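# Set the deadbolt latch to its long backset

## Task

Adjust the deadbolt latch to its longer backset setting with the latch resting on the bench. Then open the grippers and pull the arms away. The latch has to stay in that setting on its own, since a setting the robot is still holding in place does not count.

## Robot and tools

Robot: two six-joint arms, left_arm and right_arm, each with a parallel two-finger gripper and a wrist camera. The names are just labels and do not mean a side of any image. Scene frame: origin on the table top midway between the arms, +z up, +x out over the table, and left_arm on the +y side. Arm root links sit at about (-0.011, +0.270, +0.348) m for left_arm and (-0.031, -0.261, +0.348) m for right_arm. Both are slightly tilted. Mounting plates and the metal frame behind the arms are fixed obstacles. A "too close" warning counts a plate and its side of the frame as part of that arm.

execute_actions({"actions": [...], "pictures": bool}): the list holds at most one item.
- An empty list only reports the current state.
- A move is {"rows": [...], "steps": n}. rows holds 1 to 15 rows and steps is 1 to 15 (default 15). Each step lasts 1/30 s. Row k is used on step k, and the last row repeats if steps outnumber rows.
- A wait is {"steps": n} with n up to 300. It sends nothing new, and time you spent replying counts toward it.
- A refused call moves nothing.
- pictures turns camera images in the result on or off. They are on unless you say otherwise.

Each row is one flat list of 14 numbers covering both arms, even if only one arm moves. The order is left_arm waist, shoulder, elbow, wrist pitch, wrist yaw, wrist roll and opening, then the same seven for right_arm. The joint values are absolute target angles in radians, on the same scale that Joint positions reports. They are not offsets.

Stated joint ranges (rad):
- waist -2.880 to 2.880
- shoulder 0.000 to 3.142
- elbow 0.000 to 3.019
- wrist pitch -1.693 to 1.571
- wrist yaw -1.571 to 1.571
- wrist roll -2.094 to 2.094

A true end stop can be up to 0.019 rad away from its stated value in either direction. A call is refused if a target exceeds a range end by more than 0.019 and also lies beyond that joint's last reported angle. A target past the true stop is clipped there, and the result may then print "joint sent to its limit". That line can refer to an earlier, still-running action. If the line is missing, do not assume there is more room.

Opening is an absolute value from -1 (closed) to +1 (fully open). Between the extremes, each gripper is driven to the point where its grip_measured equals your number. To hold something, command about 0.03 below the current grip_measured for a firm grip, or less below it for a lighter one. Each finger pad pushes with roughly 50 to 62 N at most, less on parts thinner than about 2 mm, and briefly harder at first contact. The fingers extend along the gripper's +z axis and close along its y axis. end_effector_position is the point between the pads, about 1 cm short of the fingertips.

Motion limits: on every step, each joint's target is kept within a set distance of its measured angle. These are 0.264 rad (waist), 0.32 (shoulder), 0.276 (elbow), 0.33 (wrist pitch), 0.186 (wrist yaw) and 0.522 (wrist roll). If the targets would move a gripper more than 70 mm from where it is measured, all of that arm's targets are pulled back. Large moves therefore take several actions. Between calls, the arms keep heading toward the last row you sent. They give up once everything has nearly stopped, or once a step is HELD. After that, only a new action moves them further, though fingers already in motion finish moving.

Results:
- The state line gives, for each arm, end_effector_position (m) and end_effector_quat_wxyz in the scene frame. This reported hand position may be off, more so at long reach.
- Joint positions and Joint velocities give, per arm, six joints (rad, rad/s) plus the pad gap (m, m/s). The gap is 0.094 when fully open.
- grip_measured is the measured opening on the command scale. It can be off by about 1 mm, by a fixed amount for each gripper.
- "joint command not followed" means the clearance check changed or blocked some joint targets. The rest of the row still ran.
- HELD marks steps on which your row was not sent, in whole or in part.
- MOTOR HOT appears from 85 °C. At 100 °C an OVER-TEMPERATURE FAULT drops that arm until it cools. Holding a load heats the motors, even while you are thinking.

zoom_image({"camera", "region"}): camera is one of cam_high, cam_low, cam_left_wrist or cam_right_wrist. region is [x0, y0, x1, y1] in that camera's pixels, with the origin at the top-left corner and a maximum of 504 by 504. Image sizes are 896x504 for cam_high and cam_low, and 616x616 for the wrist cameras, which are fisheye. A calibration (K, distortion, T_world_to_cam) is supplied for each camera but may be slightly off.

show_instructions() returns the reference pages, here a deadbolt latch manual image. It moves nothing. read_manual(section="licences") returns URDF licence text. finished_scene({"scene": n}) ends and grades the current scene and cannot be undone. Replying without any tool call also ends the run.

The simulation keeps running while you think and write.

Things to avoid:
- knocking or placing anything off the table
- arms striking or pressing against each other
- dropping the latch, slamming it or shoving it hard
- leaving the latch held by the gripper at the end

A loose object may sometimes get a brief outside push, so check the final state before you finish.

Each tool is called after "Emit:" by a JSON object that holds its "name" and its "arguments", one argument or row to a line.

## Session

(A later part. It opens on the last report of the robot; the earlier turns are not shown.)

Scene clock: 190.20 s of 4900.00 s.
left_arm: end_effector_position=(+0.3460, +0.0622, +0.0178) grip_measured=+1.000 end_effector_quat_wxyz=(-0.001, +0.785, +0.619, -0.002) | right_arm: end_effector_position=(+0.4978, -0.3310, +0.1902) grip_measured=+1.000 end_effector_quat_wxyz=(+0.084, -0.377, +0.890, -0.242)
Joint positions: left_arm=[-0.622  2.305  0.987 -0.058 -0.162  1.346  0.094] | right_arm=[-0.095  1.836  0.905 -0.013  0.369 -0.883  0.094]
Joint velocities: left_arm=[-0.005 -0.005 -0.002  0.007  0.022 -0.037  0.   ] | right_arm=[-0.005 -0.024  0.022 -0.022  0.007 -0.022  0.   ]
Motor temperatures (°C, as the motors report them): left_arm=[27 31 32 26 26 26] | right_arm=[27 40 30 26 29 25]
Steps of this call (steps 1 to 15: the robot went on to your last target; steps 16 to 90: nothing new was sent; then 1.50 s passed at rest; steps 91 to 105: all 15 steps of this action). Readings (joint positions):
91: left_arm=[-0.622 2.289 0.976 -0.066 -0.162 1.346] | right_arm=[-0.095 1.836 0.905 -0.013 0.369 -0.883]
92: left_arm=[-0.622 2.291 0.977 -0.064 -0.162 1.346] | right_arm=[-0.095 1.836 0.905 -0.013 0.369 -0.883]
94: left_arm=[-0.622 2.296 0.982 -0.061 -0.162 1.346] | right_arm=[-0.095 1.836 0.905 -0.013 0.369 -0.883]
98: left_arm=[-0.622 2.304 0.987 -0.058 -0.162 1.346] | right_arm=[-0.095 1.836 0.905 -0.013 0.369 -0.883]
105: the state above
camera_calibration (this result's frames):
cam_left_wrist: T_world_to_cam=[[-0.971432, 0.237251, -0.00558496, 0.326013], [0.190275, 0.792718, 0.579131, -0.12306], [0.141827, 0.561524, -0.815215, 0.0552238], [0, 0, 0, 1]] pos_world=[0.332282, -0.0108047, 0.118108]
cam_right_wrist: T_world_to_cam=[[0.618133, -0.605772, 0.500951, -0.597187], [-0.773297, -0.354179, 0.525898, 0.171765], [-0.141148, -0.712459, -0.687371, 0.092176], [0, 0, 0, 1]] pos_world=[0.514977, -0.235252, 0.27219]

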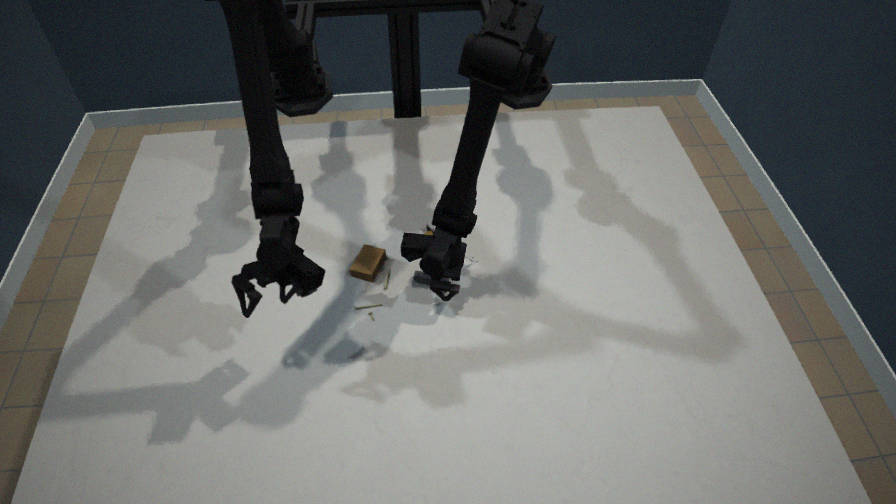

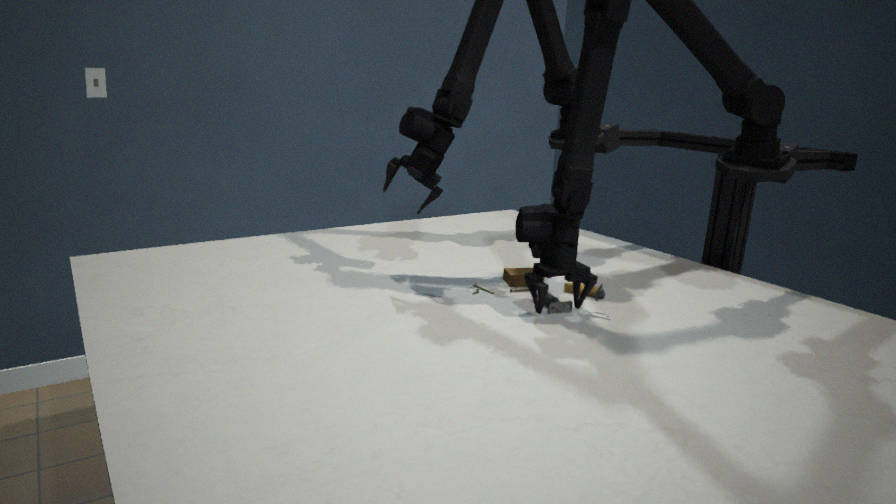

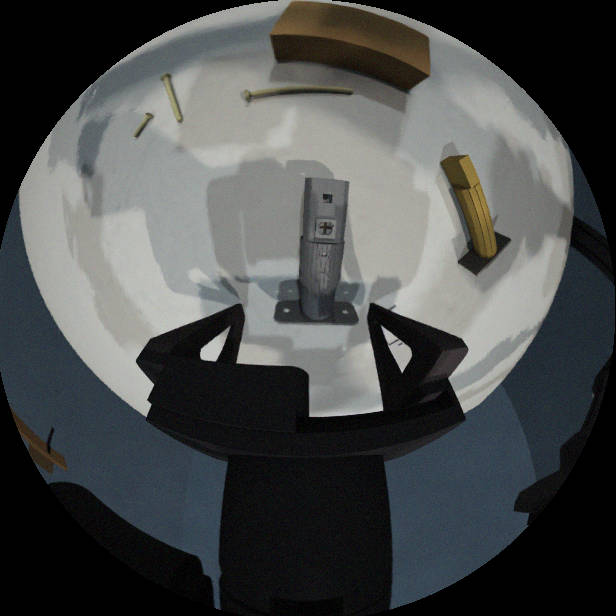

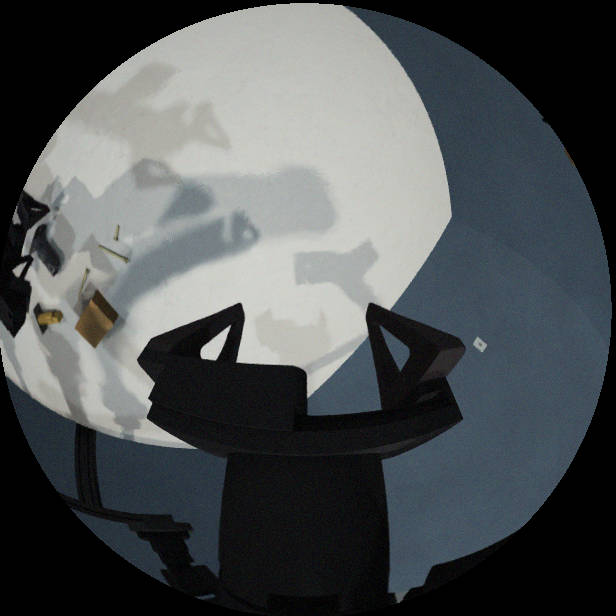

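Emit:
{"name": "execute_actions", "arguments": {
  "actions": [
    {"rows":[[-0.625,2.315,0.99,-0.05,-0.164,1.345,0.7,-0.095,1.836,0.905,-0.013,0.369,-0.883,1],[-0.625,2.315,0.99,-0.05,-0.164,1.345,0.5,-0.095,1.836,0.905,-0.013,0.369,-0.883,1],[-0.625,2.315,0.99,-0.05,-0.164,1.345,0.35,-0.095,1.836,0.905,-0.013,0.369,-0.883,1],[-0.625,2.315,0.99,-0.05,-0.164,1.345,0.25,-0.095,1.836,0.905,-0.013,0.369,-0.883,1],[-0.625,2.315,0.99,-0.05,-0.164,1.345,0.25,-0.095,1.836,0.905,-0.013,0.369,-0.883,1],[-0.625,2.315,0.99,-0.05,-0.164,1.345,0.25,-0.095,1.836,0.905,-0.013,0.369,-0.883,1],[-0.625,2.315,0.99,-0.05,-0.164,1.345,0.2,-0.095,1.836,0.905,-0.013,0.369,-0.883,1],[-0.625,2.315,0.99,-0.05,-0.164,1.345,0.15,-0.095,1.836,0.905,-0.013,0.369,-0.883,1],[-0.625,2.315,0.99,-0.05,-0.164,1.345,0.1,-0.095,1.836,0.905,-0.013,0.369,-0.883,1],[-0.625,2.315,0.99,-0.05,-0.164,1.345,0.05,-0.095,1.836,0.905,-0.013,0.369,-0.883,1]],"steps":15}
  ]
}}

Scene clock: 204.93 s of 4900.00 s.
left_arm: end_effector_position=(+0.3461, +0.0623, +0.0178) grip_measured=+0.146 end_effector_quat_wxyz=(-0.001, +0.785, +0.619, -0.002) | right_arm: end_effector_position=(+0.4978, -0.3310, +0.1902) grip_measured=+1.000 end_effector_quat_wxyz=(+0.084, -0.377, +0.890, -0.242)
Joint positions: left_arm=[-0.622  2.305  0.987 -0.058 -0.163  1.346  0.054] | right_arm=[-0.095  1.836  0.905 -0.013  0.369 -0.883  0.094]
Joint velocities: left_arm=[-0.005  0.005  0.007  0.002  0.007 -0.066 -0.   ] | right_arm=[ 0.005  0.005  0.002 -0.002  0.022  0.022  0.   ]
Motor temperatures (°C, as the motors report them): left_arm=[27 31 32 26 26 26] | right_arm=[27 40 30 26 29 25]
Steps of this call (steps 1 to 15: the robot went on to your last target; steps 16 to 90: nothing new was sent; then 11.23 s passed at rest; steps 91 to 105: all 15 steps of this action). Readings (joint positions):
91: left_arm=[-0.622 2.305 0.987 -0.058 -0.162 1.346] | right_arm=[-0.095 1.836 0.905 -0.013 0.369 -0.883]
92: left_arm=[-0.622 2.305 0.987 -0.058 -0.162 1.346] | right_arm=[-0.095 1.836 0.905 -0.013 0.369 -0.883]
94: left_arm=[-0.622 2.305 0.987 -0.058 -0.162 1.346] | right_arm=[-0.095 1.836 0.905 -0.013 0.369 -0.883]
98: left_arm=[-0.622 2.305 0.987 -0.058 -0.163 1.346] | right_arm=[-0.095 1.836 0.905 -0.013 0.369 -0.883]
105: the state above
camera_calibration (this result's frames):
cam_left_wrist: T_world_to_cam=[[-0.971431, 0.237255, -0.00566841, 0.326028], [0.190178, 0.79252, 0.579435, -0.123071], [0.141966, 0.561803, -0.814999, 0.0551173], [0, 0, 0, 1]] pos_world=[0.332294, -0.0107802, 0.11808]
cam_right_wrist: T_world_to_cam=[[0.618133, -0.605772, 0.500951, -0.597187], [-0.773297, -0.354179, 0.525898, 0.171765], [-0.141148, -0.712459, -0.687371, 0.092176], [0, 0, 0, 1]] pos_world=[0.514977, -0.235252, 0.27219]

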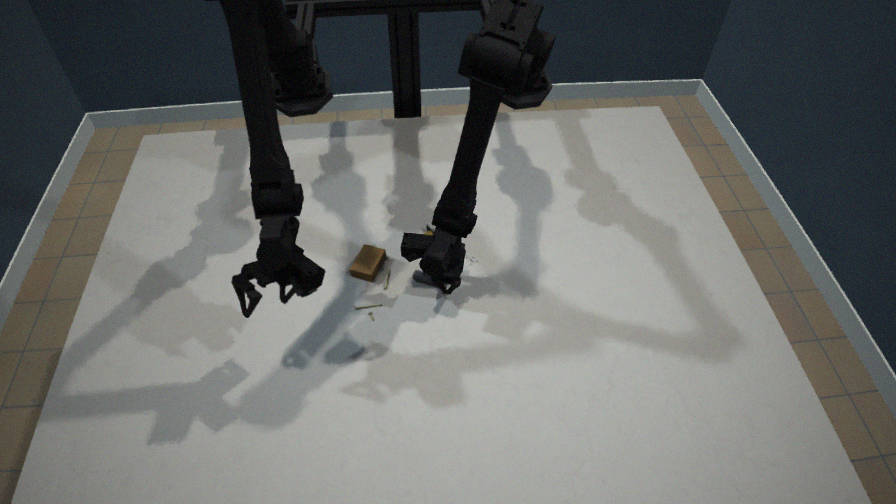

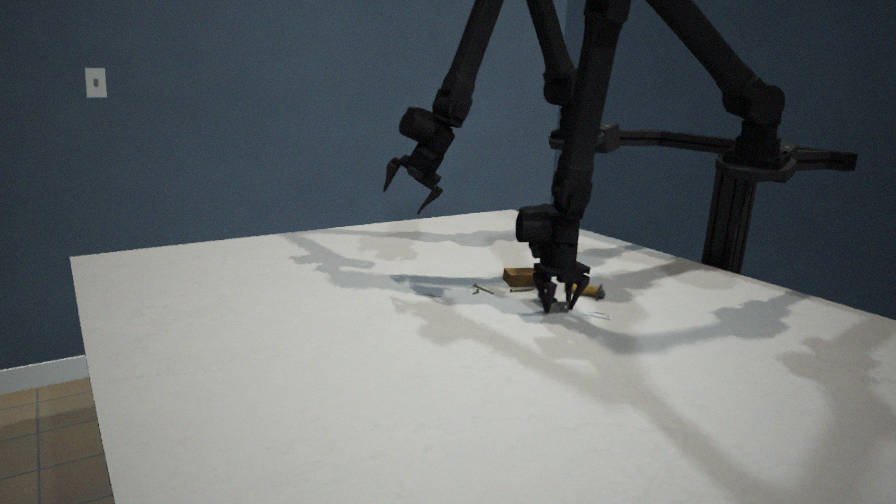

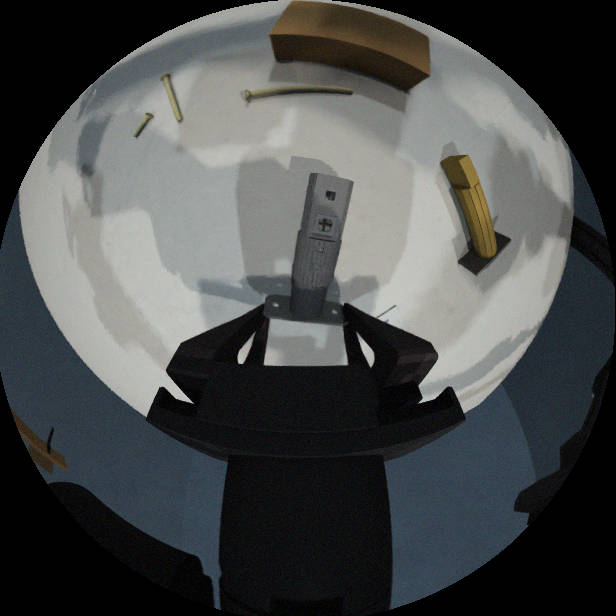

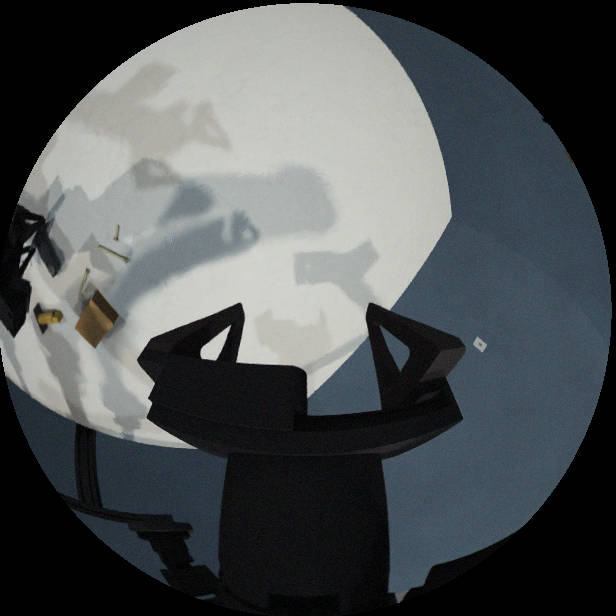

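Emit:
{"name": "zoom_image", "arguments": {
  "camera": "cam_left_wrist",
  "region": [200, 150, 420, 400]
}}

Region (200, 150, 420, 400) of cam_left_wrist's 616x616 image, scaled by 2.016, with more detail than that image has; it fills the left 444 columns of this view, and the rest is white.

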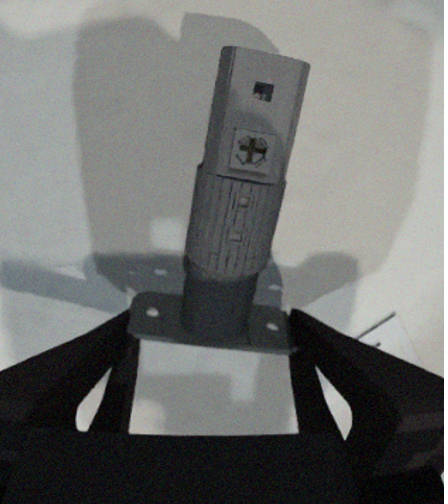

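Emit:
{"name": "execute_actions", "arguments": {
  "actions": [
    {"rows":[[-0.622,2.305,0.987,-0.058,-0.163,1.346,0.3,-0.095,1.836,0.905,-0.013,0.369,-0.883,1],[-0.622,2.305,0.987,-0.058,-0.163,1.346,0.4,-0.095,1.836,0.905,-0.013,0.369,-0.883,1],[-0.622,2.305,0.987,-0.058,-0.163,1.346,0.4,-0.095,1.836,0.905,-0.013,0.369,-0.883,1],[-0.622,2.305,0.987,-0.058,-0.163,1.40,0.4,-0.095,1.836,0.905,-0.013,0.369,-0.883,1],[-0.615,2.305,0.987,-0.058,-0.163,1.46,0.4,-0.095,1.836,0.905,-0.013,0.369,-0.883,1],[-0.61,2.305,0.987,-0.058,-0.163,1.53,0.4,-0.095,1.836,0.905,-0.013,0.369,-0.883,1]],"steps":15}
  ]
}}

Scene clock: 218.30 s of 4900.00 s.
left_arm: end_effector_position=(+0.3461, +0.0623, +0.0178) grip_measured=+0.398 end_effector_quat_wxyz=(-0.001, +0.831, +0.556, -0.002) | right_arm: end_effector_position=(+0.4978, -0.3310, +0.1902) grip_measured=+1.000 end_effector_quat_wxyz=(+0.084, -0.377, +0.890, -0.242)
Joint positions: left_arm=[-0.622  2.305  0.987 -0.058 -0.163  1.502  0.066] | right_arm=[-0.095  1.836  0.905 -0.013  0.369 -0.883  0.094]
Joint velocities: left_arm=[-0.015 -0.005 -0.002 -0.007  0.066  0.095 -0.001] | right_arm=[-0.015 -0.005 -0.022  0.002  0.051  0.022  0.   ]
Motor temperatures (°C, as the motors report them): left_arm=[27 31 32 26 26 26] | right_arm=[27 40 30 26 29 25]
Steps of this call (steps 1 to 15: the robot went on to your last target; steps 16 to 90: nothing new was sent; then 9.87 s passed at rest; steps 91 to 105: all 15 steps of this action). Readings (joint positions):
91: left_arm=[-0.622 2.305 0.987 -0.058 -0.163 1.346] | right_arm=[-0.095 1.836 0.905 -0.013 0.369 -0.883]
92: left_arm=[-0.622 2.305 0.987 -0.058 -0.163 1.346] | right_arm=[-0.095 1.836 0.905 -0.013 0.369 -0.883]
94: left_arm=[-0.622 2.305 0.987 -0.058 -0.163 1.352] | right_arm=[-0.095 1.836 0.905 -0.013 0.369 -0.883]
98: left_arm=[-0.622 2.305 0.987 -0.058 -0.163 1.439] | right_arm=[-0.095 1.836 0.905 -0.013 0.369 -0.883]
105: the state above
camera_calibration (this result's frames):
cam_left_wrist: T_world_to_cam=[[-0.922911, 0.384967, -0.00602917, 0.300042], [0.310665, 0.753847, 0.578966, -0.162351], [0.227428, 0.532461, -0.815329, 0.0273749], [0, 0, 0, 1]] pos_world=[0.321123, -0.00769442, 0.118124]
cam_right_wrist: T_world_to_cam=[[0.618133, -0.605772, 0.500951, -0.597187], [-0.773297, -0.354179, 0.525898, 0.171765], [-0.141148, -0.712459, -0.687371, 0.092176], [0, 0, 0, 1]] pos_world=[0.514977, -0.235252, 0.27219]

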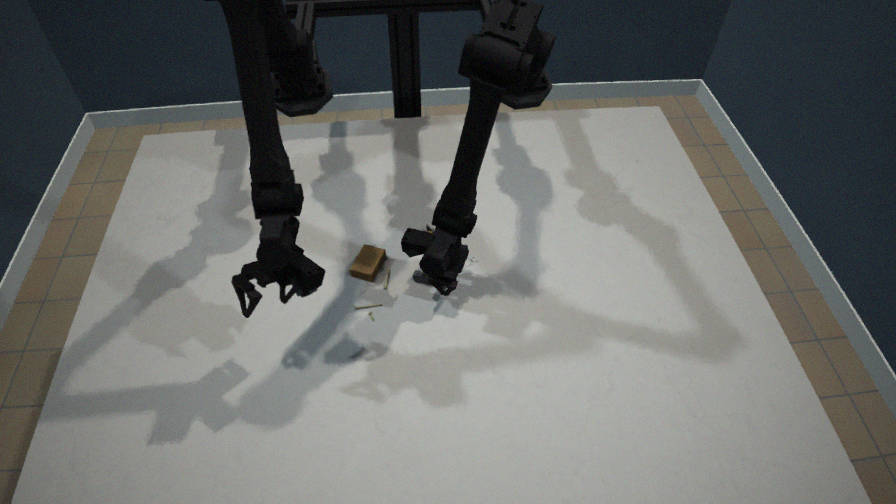

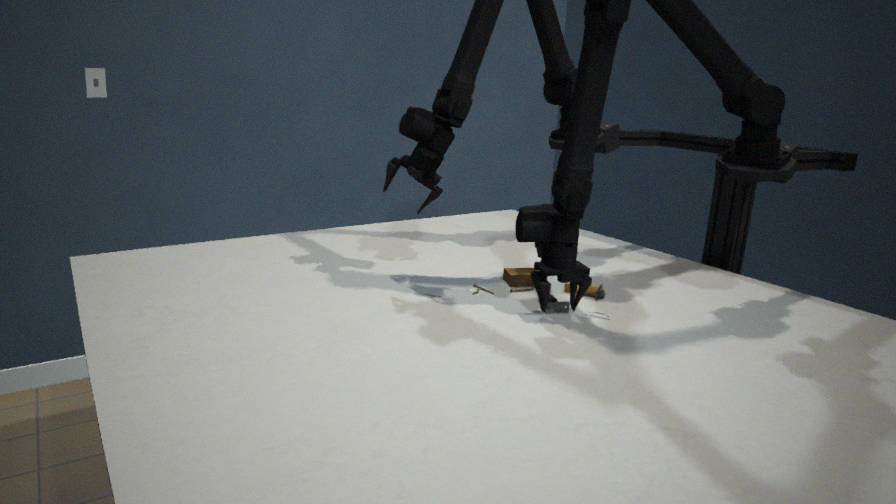

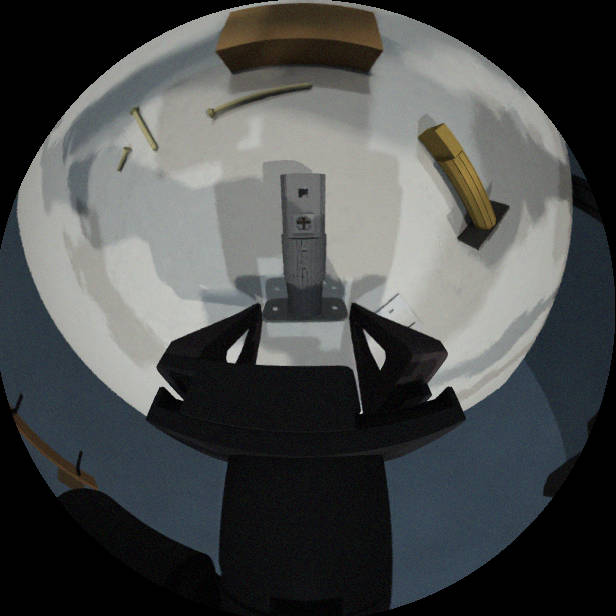

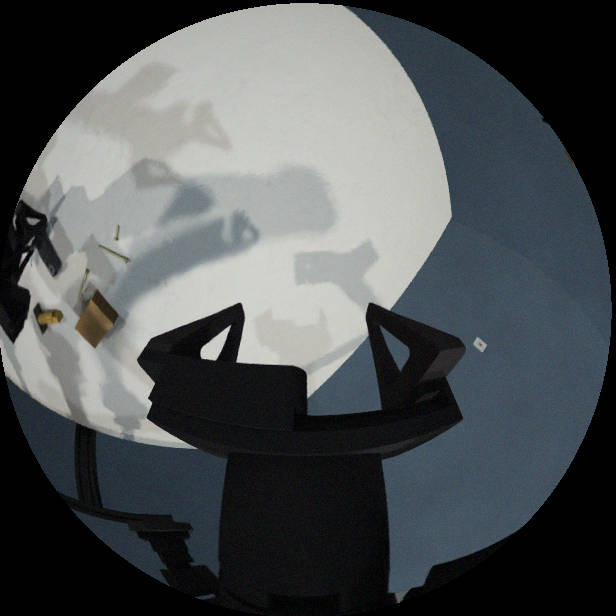

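Emit:
{"name": "execute_actions", "arguments": {
  "actions": [
    {"rows":[[-0.615,2.305,0.987,-0.058,-0.163,1.505,0.3,-0.095,1.836,0.905,-0.013,0.369,-0.883,1],[-0.615,2.305,0.987,-0.058,-0.163,1.505,0.22,-0.095,1.836,0.905,-0.013,0.369,-0.883,1],[-0.615,2.305,0.987,-0.058,-0.163,1.505,0.18,-0.095,1.836,0.905,-0.013,0.369,-0.883,1],[-0.615,2.305,0.987,-0.058,-0.163,1.505,0.15,-0.095,1.836,0.905,-0.013,0.369,-0.883,1],[-0.615,2.305,0.987,-0.058,-0.163,1.505,0.12,-0.095,1.836,0.905,-0.013,0.369,-0.883,1],[-0.615,2.305,0.987,-0.058,-0.163,1.505,0.08,-0.095,1.836,0.905,-0.013,0.369,-0.883,1],[-0.615,2.305,0.987,-0.058,-0.163,1.505,0.04,-0.095,1.836,0.905,-0.013,0.369,-0.883,1]],"steps":15}
  ]
}}

Scene clock: 226.10 s of 4900.00 s.
left_arm: end_effector_position=(+0.3461, +0.0623, +0.0178) grip_measured=+0.165 end_effector_quat_wxyz=(-0.001, +0.835, +0.550, -0.002) | right_arm: end_effector_position=(+0.4978, -0.3310, +0.1902) grip_measured=+1.000 end_effector_quat_wxyz=(+0.084, -0.377, +0.890, -0.242)
Joint positions: left_arm=[-0.622  2.305  0.987 -0.058 -0.163  1.517  0.055] | right_arm=[-0.095  1.836  0.905 -0.013  0.369 -0.883  0.094]
Joint velocities: left_arm=[ 0.005 -0.005 -0.002  0.012 -0.022  0.007 -0.   ] | right_arm=[-0.005 -0.015  0.002  0.002 -0.022  0.007  0.   ]
Motor temperatures (°C, as the motors report them): left_arm=[27 31 32 26 26 26] | right_arm=[27 40 30 26 29 25]
Steps of this call (steps 1 to 30: the robot went on to your last target; steps 31 to 90: nothing new was sent; then 4.30 s passed at rest; steps 91 to 105: all 15 steps of this action). Readings (joint positions):
91: left_arm=[-0.622 2.305 0.987 -0.058 -0.163 1.518] | right_arm=[-0.095 1.836 0.905 -0.013 0.369 -0.883]
92: left_arm=[-0.622 2.305 0.987 -0.058 -0.163 1.518] | right_arm=[-0.095 1.836 0.905 -0.013 0.369 -0.883]
94: left_arm=[-0.622 2.305 0.987 -0.058 -0.163 1.517] | right_arm=[-0.095 1.836 0.905 -0.013 0.369 -0.883]
98: left_arm=[-0.622 2.305 0.987 -0.058 -0.163 1.517] | right_arm=[-0.095 1.836 0.905 -0.013 0.369 -0.883]
105: the state above
camera_calibration (this result's frames):
cam_left_wrist: T_world_to_cam=[[-0.917081, 0.398654, -0.00606823, 0.297173], [0.321836, 0.749179, 0.578924, -0.165926], [0.235337, 0.528967, -0.815359, 0.0248561], [0, 0, 0, 1]] pos_world=[0.320083, -0.00730921, 0.118128]
cam_right_wrist: T_world_to_cam=[[0.618133, -0.605772, 0.500951, -0.597187], [-0.773297, -0.354179, 0.525898, 0.171765], [-0.141148, -0.712459, -0.687371, 0.092176], [0, 0, 0, 1]] pos_world=[0.514977, -0.235252, 0.27219]

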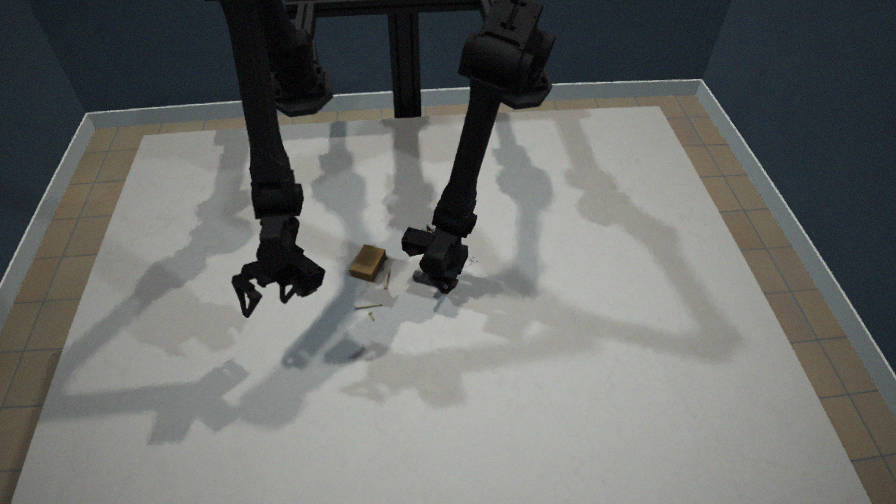

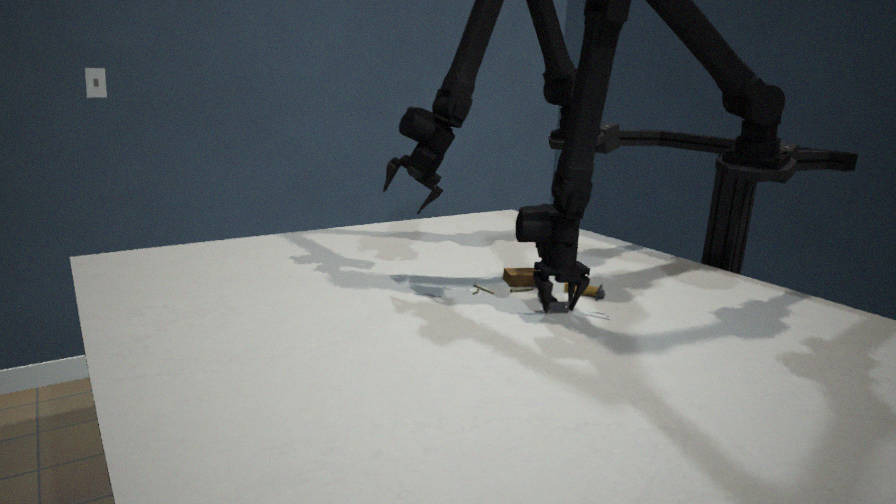

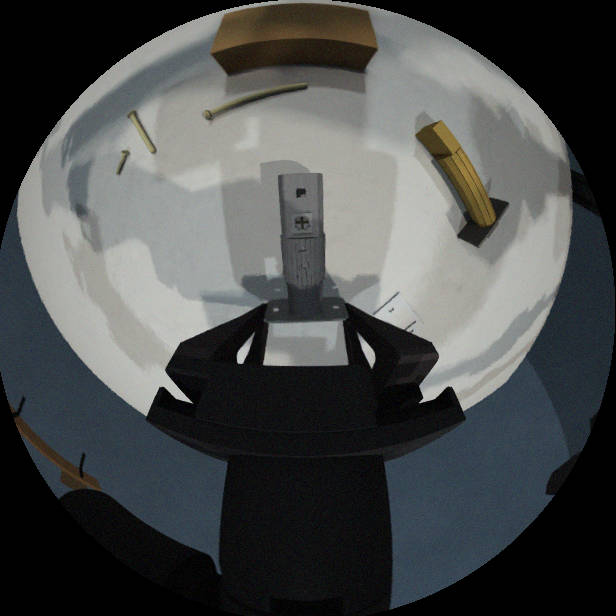

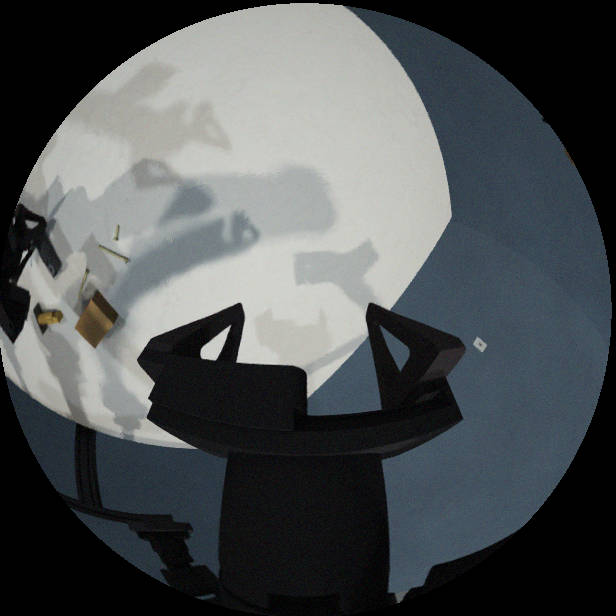

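Emit:
{"name": "execute_actions", "arguments": {
  "actions": [
    {"rows":[[-0.622,2.29,0.98,-0.064,-0.163,1.517,0.04,-0.095,1.836,0.905,-0.013,0.369,-0.883,1],[-0.622,2.27,0.97,-0.072,-0.163,1.517,0.04,-0.095,1.836,0.905,-0.013,0.369,-0.883,1],[-0.622,2.25,0.96,-0.08,-0.163,1.517,0.04,-0.095,1.836,0.905,-0.013,0.369,-0.883,1],[-0.622,2.23,0.95,-0.09,-0.163,1.517,0.04,-0.095,1.836,0.905,-0.013,0.369,-0.883,1],[-0.622,2.21,0.94,-0.10,-0.163,1.517,0.04,-0.095,1.836,0.905,-0.013,0.369,-0.883,1],[-0.622,2.19,0.93,-0.11,-0.163,1.517,0.04,-0.095,1.836,0.905,-0.013,0.369,-0.883,1],[-0.622,2.17,0.92,-0.12,-0.163,1.517,0.04,-0.095,1.836,0.905,-0.013,0.369,-0.883,1],[-0.622,2.15,0.915,-0.13,-0.163,1.517,0.04,-0.095,1.836,0.905,-0.013,0.369,-0.883,1]],"steps":15}
  ]
}}

Scene clock: 238.07 s of 4900.00 s.
left_arm: end_effector_position=(+0.3627, +0.0650, +0.0763) grip_measured=+0.165 end_effector_quat_wxyz=(+0.016, +0.833, +0.553, +0.008) | right_arm: end_effector_position=(+0.4978, -0.3310, +0.1902) grip_measured=+1.000 end_effector_quat_wxyz=(+0.084, -0.377, +0.890, -0.242)
Joint positions: left_arm=[-0.622  2.136  0.918 -0.117 -0.163  1.517  0.055] | right_arm=[-0.095  1.836  0.905 -0.013  0.369 -0.883  0.094]
Joint velocities: left_arm=[-0.024 -0.005  0.022 -0.002 -0.037 -0.007 -0.001] | right_arm=[-0.005 -0.005 -0.002  0.002  0.022 -0.022  0.   ]
Motor temperatures (°C, as the motors report them): left_arm=[27 31 32 26 26 26] | right_arm=[27 40 30 26 29 25]
Steps of this call (steps 1 to 15: the robot went on to your last target; steps 16 to 90: nothing new was sent; then 8.47 s passed at rest; steps 91 to 105: all 15 steps of this action). Readings (joint positions):
91: left_arm=[-0.622 2.304 0.987 -0.058 -0.163 1.517] | right_arm=[-0.095 1.836 0.905 -0.013 0.369 -0.883]
92: left_arm=[-0.622 2.303 0.986 -0.058 -0.163 1.517] | right_arm=[-0.095 1.836 0.905 -0.013 0.369 -0.883]
94: left_arm=[-0.622 2.290 0.976 -0.064 -0.163 1.517] | right_arm=[-0.095 1.836 0.905 -0.013 0.369 -0.883]
98: left_arm=[-0.622 2.218 0.930 -0.099 -0.163 1.517] | right_arm=[-0.095 1.836 0.905 -0.013 0.369 -0.883]
105: the state above
camera_calibration (this result's frames):
cam_left_wrist: T_world_to_cam=[[-0.91877, 0.392206, -0.0451291, 0.315686], [0.29663, 0.761231, 0.576661, -0.198664], [0.260524, 0.516432, -0.815736, 0.0589737], [0, 0, 0, 1]] pos_world=[0.333609, -0.00304077, 0.176916]
cam_right_wrist: T_world_to_cam=[[0.618133, -0.605772, 0.500951, -0.597187], [-0.773297, -0.354179, 0.525898, 0.171765], [-0.141148, -0.712459, -0.687371, 0.092176], [0, 0, 0, 1]] pos_world=[0.514977, -0.235252, 0.27219]

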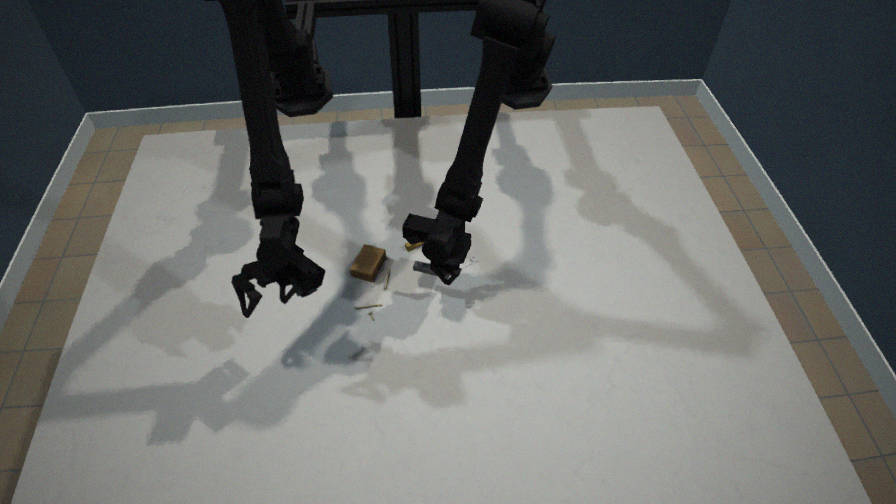

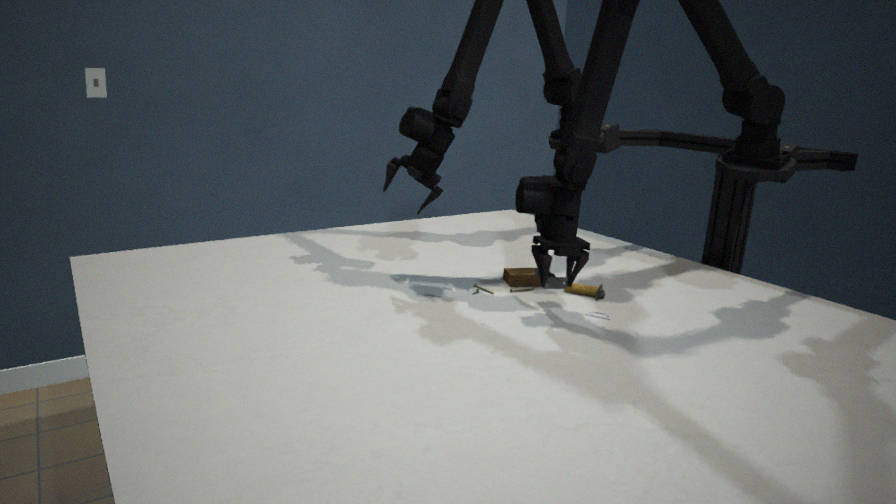

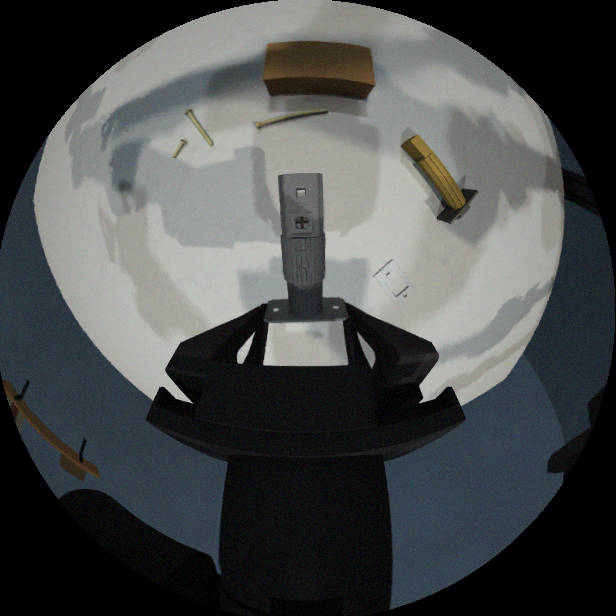

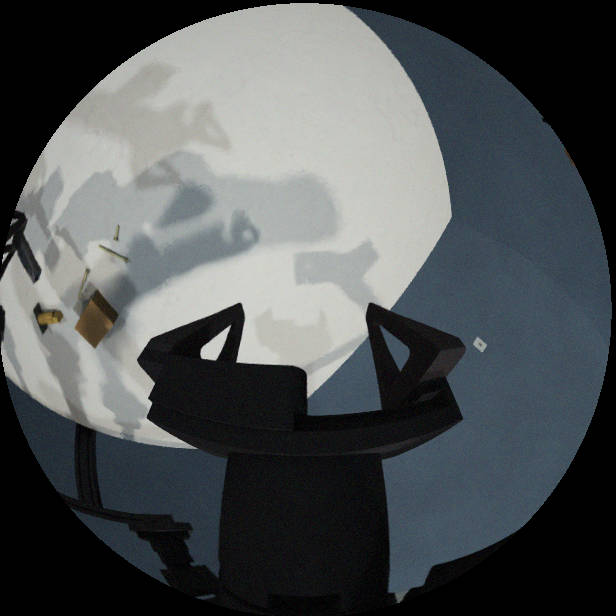

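Emit:
{"name": "execute_actions", "arguments": {
  "actions": [
    {"rows":[[-0.61,2.12,0.925,-0.14,-0.16,1.53,0.04,-0.095,1.845,0.9,0.03,0.345,-0.86,1],[-0.60,2.10,0.935,-0.165,-0.16,1.545,0.04,-0.093,1.853,0.893,0.075,0.32,-0.835,1],[-0.59,2.085,0.945,-0.19,-0.158,1.56,0.04,-0.091,1.861,0.886,0.12,0.295,-0.81,1],[-0.58,2.07,0.955,-0.215,-0.156,1.575,0.04,-0.089,1.869,0.88,0.165,0.27,-0.785,1],[-0.57,2.055,0.965,-0.24,-0.154,1.59,0.04,-0.087,1.877,0.874,0.21,0.245,-0.76,1],[-0.56,2.04,0.975,-0.265,-0.152,1.605,0.04,-0.085,1.885,0.868,0.255,0.22,-0.735,1],[-0.55,2.025,0.985,-0.29,-0.15,1.62,0.04,-0.083,1.893,0.862,0.30,0.195,-0.71,1],[-0.54,2.01,0.995,-0.315,-0.148,1.635,0.04,-0.081,1.901,0.856,0.345,0.17,-0.685,1],[-0.53,1.995,1.005,-0.34,-0.146,1.65,0.04,-0.079,1.909,0.85,0.39,0.145,-0.66,1],[-0.52,1.98,1.015,-0.365,-0.144,1.665,0.04,-0.077,1.917,0.844,0.435,0.12,-0.635,1],[-0.51,1.965,1.025,-0.39,-0.142,1.68,0.04,-0.075,1.925,0.838,0.48,0.095,-0.61,1],[-0.50,1.95,1.035,-0.415,-0.14,1.695,0.04,-0.073,1.933,0.832,0.525,0.07,-0.585,1],[-0.49,1.935,1.045,-0.44,-0.138,1.71,0.04,-0.071,1.941,0.826,0.57,0.045,-0.56,1],[-0.48,1.92,1.055,-0.465,-0.136,1.725,0.04,-0.069,1.949,0.82,0.615,0.02,-0.535,1],[-0.47,1.905,1.065,-0.49,-0.134,1.74,0.04,-0.067,1.957,0.814,0.66,0,-0.51,1]],"steps":15}
  ],
  "pictures": false
}}

Emit:
{"name": "execute_actions", "arguments": {
  "actions": [
    {"rows":[[-0.463,1.888,1.073,-0.516,-0.133,1.755,0.04,-0.066,1.965,0.808,0.705,-0.02,-0.486,1],[-0.456,1.871,1.082,-0.542,-0.131,1.77,0.04,-0.065,1.973,0.802,0.75,-0.04,-0.462,1],[-0.449,1.854,1.09,-0.568,-0.13,1.785,0.04,-0.064,1.981,0.796,0.795,-0.06,-0.438,1],[-0.442,1.837,1.099,-0.594,-0.128,1.80,0.04,-0.063,1.989,0.79,0.84,-0.08,-0.414,1],[-0.435,1.82,1.107,-0.62,-0.127,1.815,0.04,-0.062,1.997,0.784,0.885,-0.10,-0.39,1],[-0.428,1.803,1.116,-0.646,-0.125,1.83,0.04,-0.061,2.005,0.778,0.93,-0.12,-0.366,1],[-0.421,1.786,1.124,-0.672,-0.124,1.845,0.04,-0.06,2.013,0.772,0.975,-0.14,-0.342,1],[-0.414,1.769,1.133,-0.698,-0.122,1.86,0.04,-0.059,2.021,0.766,1.02,-0.16,-0.318,1],[-0.407,1.752,1.141,-0.724,-0.121,1.875,0.04,-0.058,2.029,0.76,1.065,-0.18,-0.294,1],[-0.40,1.735,1.15,-0.75,-0.119,1.89,0.04,-0.057,2.037,0.754,1.11,-0.20,-0.27,1],[-0.392,1.718,1.158,-0.777,-0.118,1.905,0.04,-0.056,2.045,0.748,1.155,-0.22,-0.246,1],[-0.384,1.70,1.167,-0.804,-0.116,1.92,0.04,-0.055,2.053,0.742,1.2,-0.24,-0.222,1],[-0.376,1.682,1.175,-0.831,-0.115,1.935,0.04,-0.054,2.06,0.735,1.24,-0.26,-0.2,1],[-0.368,1.665,1.184,-0.858,-0.113,1.95,0.04,-0.052,2.065,0.728,1.27,-0.28,-0.175,1],[-0.36,1.647,1.192,-0.885,-0.112,1.965,0.04,-0.05,2.07,0.72,1.3,-0.3,-0.15,1]],"steps":15}
  ]
}}

Scene clock: 317.73 s of 4900.00 s.
left_arm: end_effector_position=(+0.4427, +0.1080, +0.1557) grip_measured=+0.165 end_effector_quat_wxyz=(+0.005, +0.841, +0.540, +0.004) | right_arm: end_effector_position=(+0.5528, -0.2673, +0.1945) grip_measured=+1.000 end_effector_quat_wxyz=(+0.358, -0.277, +0.883, -0.127)
Joint positions: left_arm=[-0.496  1.944  1.028 -0.424 -0.14   1.666  0.055] | right_arm=[-0.084  1.916  0.83   0.552  0.022 -0.621  0.094]
Joint velocities: left_arm=[ 0.317 -0.542  0.349 -0.72   0.066  0.418 -0.   ] | right_arm=[ 0.073  0.288 -0.212  1.331 -0.564  0.711  0.   ]
Motor temperatures (°C, as the motors report them): left_arm=[27 31 31 26 26 26] | right_arm=[27 40 31 26 29 25]
Steps of this call (steps 1 to 15: the robot went on to your last target; steps 16 to 90: nothing new was sent; then 76.17 s passed at rest; steps 91 to 105: all 15 steps of this action). Readings (joint positions):
91: left_arm=[-0.622 2.136 0.917 -0.120 -0.163 1.517] | right_arm=[-0.095 1.836 0.905 -0.009 0.360 -0.881]
92: left_arm=[-0.621 2.135 0.918 -0.127 -0.163 1.519] | right_arm=[-0.095 1.836 0.902 0.007 0.341 -0.875]
94: left_arm=[-0.616 2.125 0.921 -0.161 -0.160 1.531] | right_arm=[-0.095 1.836 0.892 0.070 0.294 -0.853]
98: left_arm=[-0.582 2.073 0.941 -0.257 -0.152 1.573] | right_arm=[-0.094 1.853 0.872 0.240 0.195 -0.781]
105: the state above

Scene clock: 318.23 s of 4900.00 s.
left_arm: end_effector_position=(+0.4832, +0.1664, +0.2818) grip_measured=+0.165 end_effector_quat_wxyz=(-0.014, +0.873, +0.487, -0.015) | right_arm: end_effector_position=(+0.5563, -0.2054, +0.2466) grip_measured=+1.000 end_effector_quat_wxyz=(+0.581, -0.190, +0.790, +0.044)
Joint positions: left_arm=[-0.389  1.698  1.133 -0.817 -0.117  1.889  0.055] | right_arm=[-0.066  2.034  0.739  1.212 -0.279 -0.262  0.094]
Joint velocities: left_arm=[ 0.239 -0.513  0.222 -0.803  0.051  0.491  0.   ] | right_arm=[ 0.015  0.171 -0.193  1.038 -0.549  0.681  0.   ]
Motor temperatures (°C, as the motors report them): left_arm=[27 31 31 26 26 26] | right_arm=[27 40 31 26 29 25]
Steps of this call (steps 1 to 15: all 15 steps of this action). Readings (joint positions):
1: left_arm=[-0.485 1.926 1.039 -0.449 -0.138 1.681] | right_arm=[-0.082 1.926 0.823 0.596 0.001 -0.597]
2: left_arm=[-0.476 1.908 1.050 -0.474 -0.137 1.695] | right_arm=[-0.079 1.935 0.816 0.640 -0.019 -0.573]
4: left_arm=[-0.459 1.874 1.066 -0.525 -0.134 1.724] | right_arm=[-0.075 1.952 0.803 0.729 -0.060 -0.525]
8: left_arm=[-0.434 1.808 1.088 -0.630 -0.128 1.784] | right_arm=[-0.070 1.983 0.780 0.909 -0.140 -0.429]
15: the state above
camera_calibration (this result's frames):
cam_left_wrist: T_world_to_cam=[[-0.848743, 0.527943, 0.030171, 0.318307], [0.448253, 0.688015, 0.570705, -0.489461], [0.280542, 0.497907, -0.820601, 0.137589], [0, 0, 0, 1]] pos_world=[0.450964, 0.100202, 0.38264]
cam_right_wrist: T_world_to_cam=[[0.340983, -0.929416, 0.141124, -0.40909], [-0.735937, -0.35732, -0.575082, 0.481908], [0.584917, 0.0922351, -0.805832, 0.0192289], [0, 0, 0, 1]] pos_world=[0.482899, -0.209793, 0.350364]

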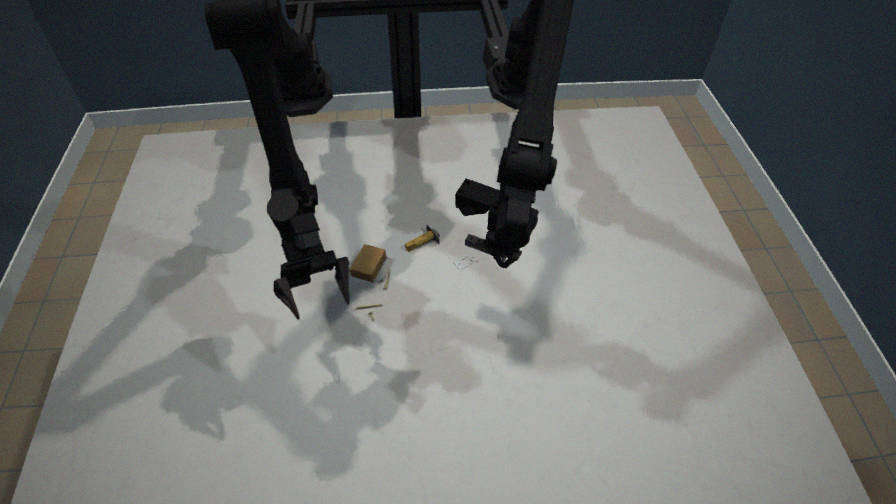

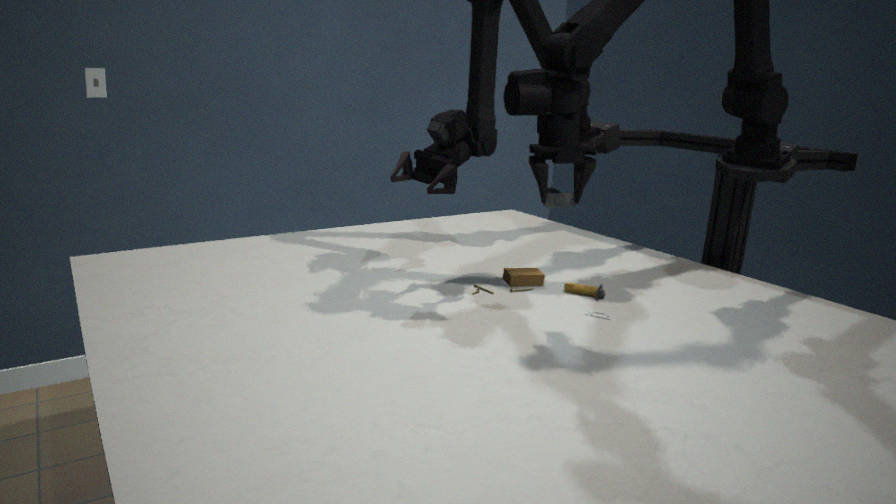

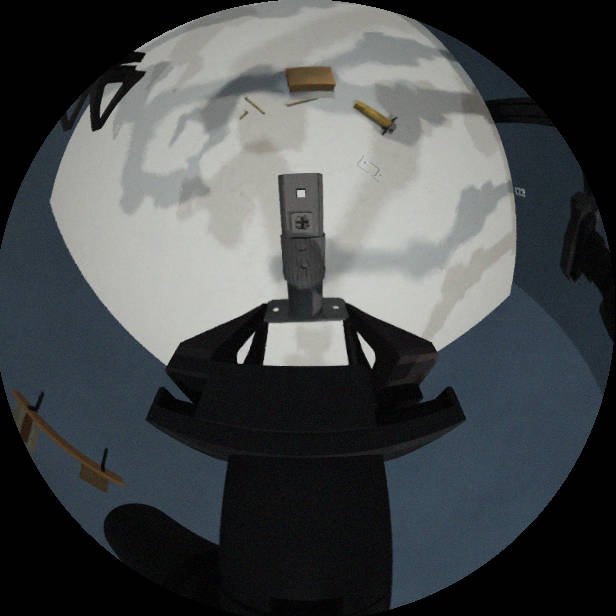

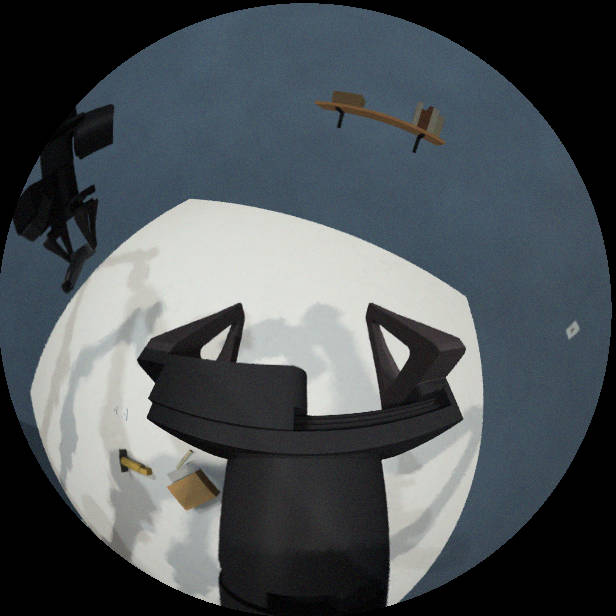

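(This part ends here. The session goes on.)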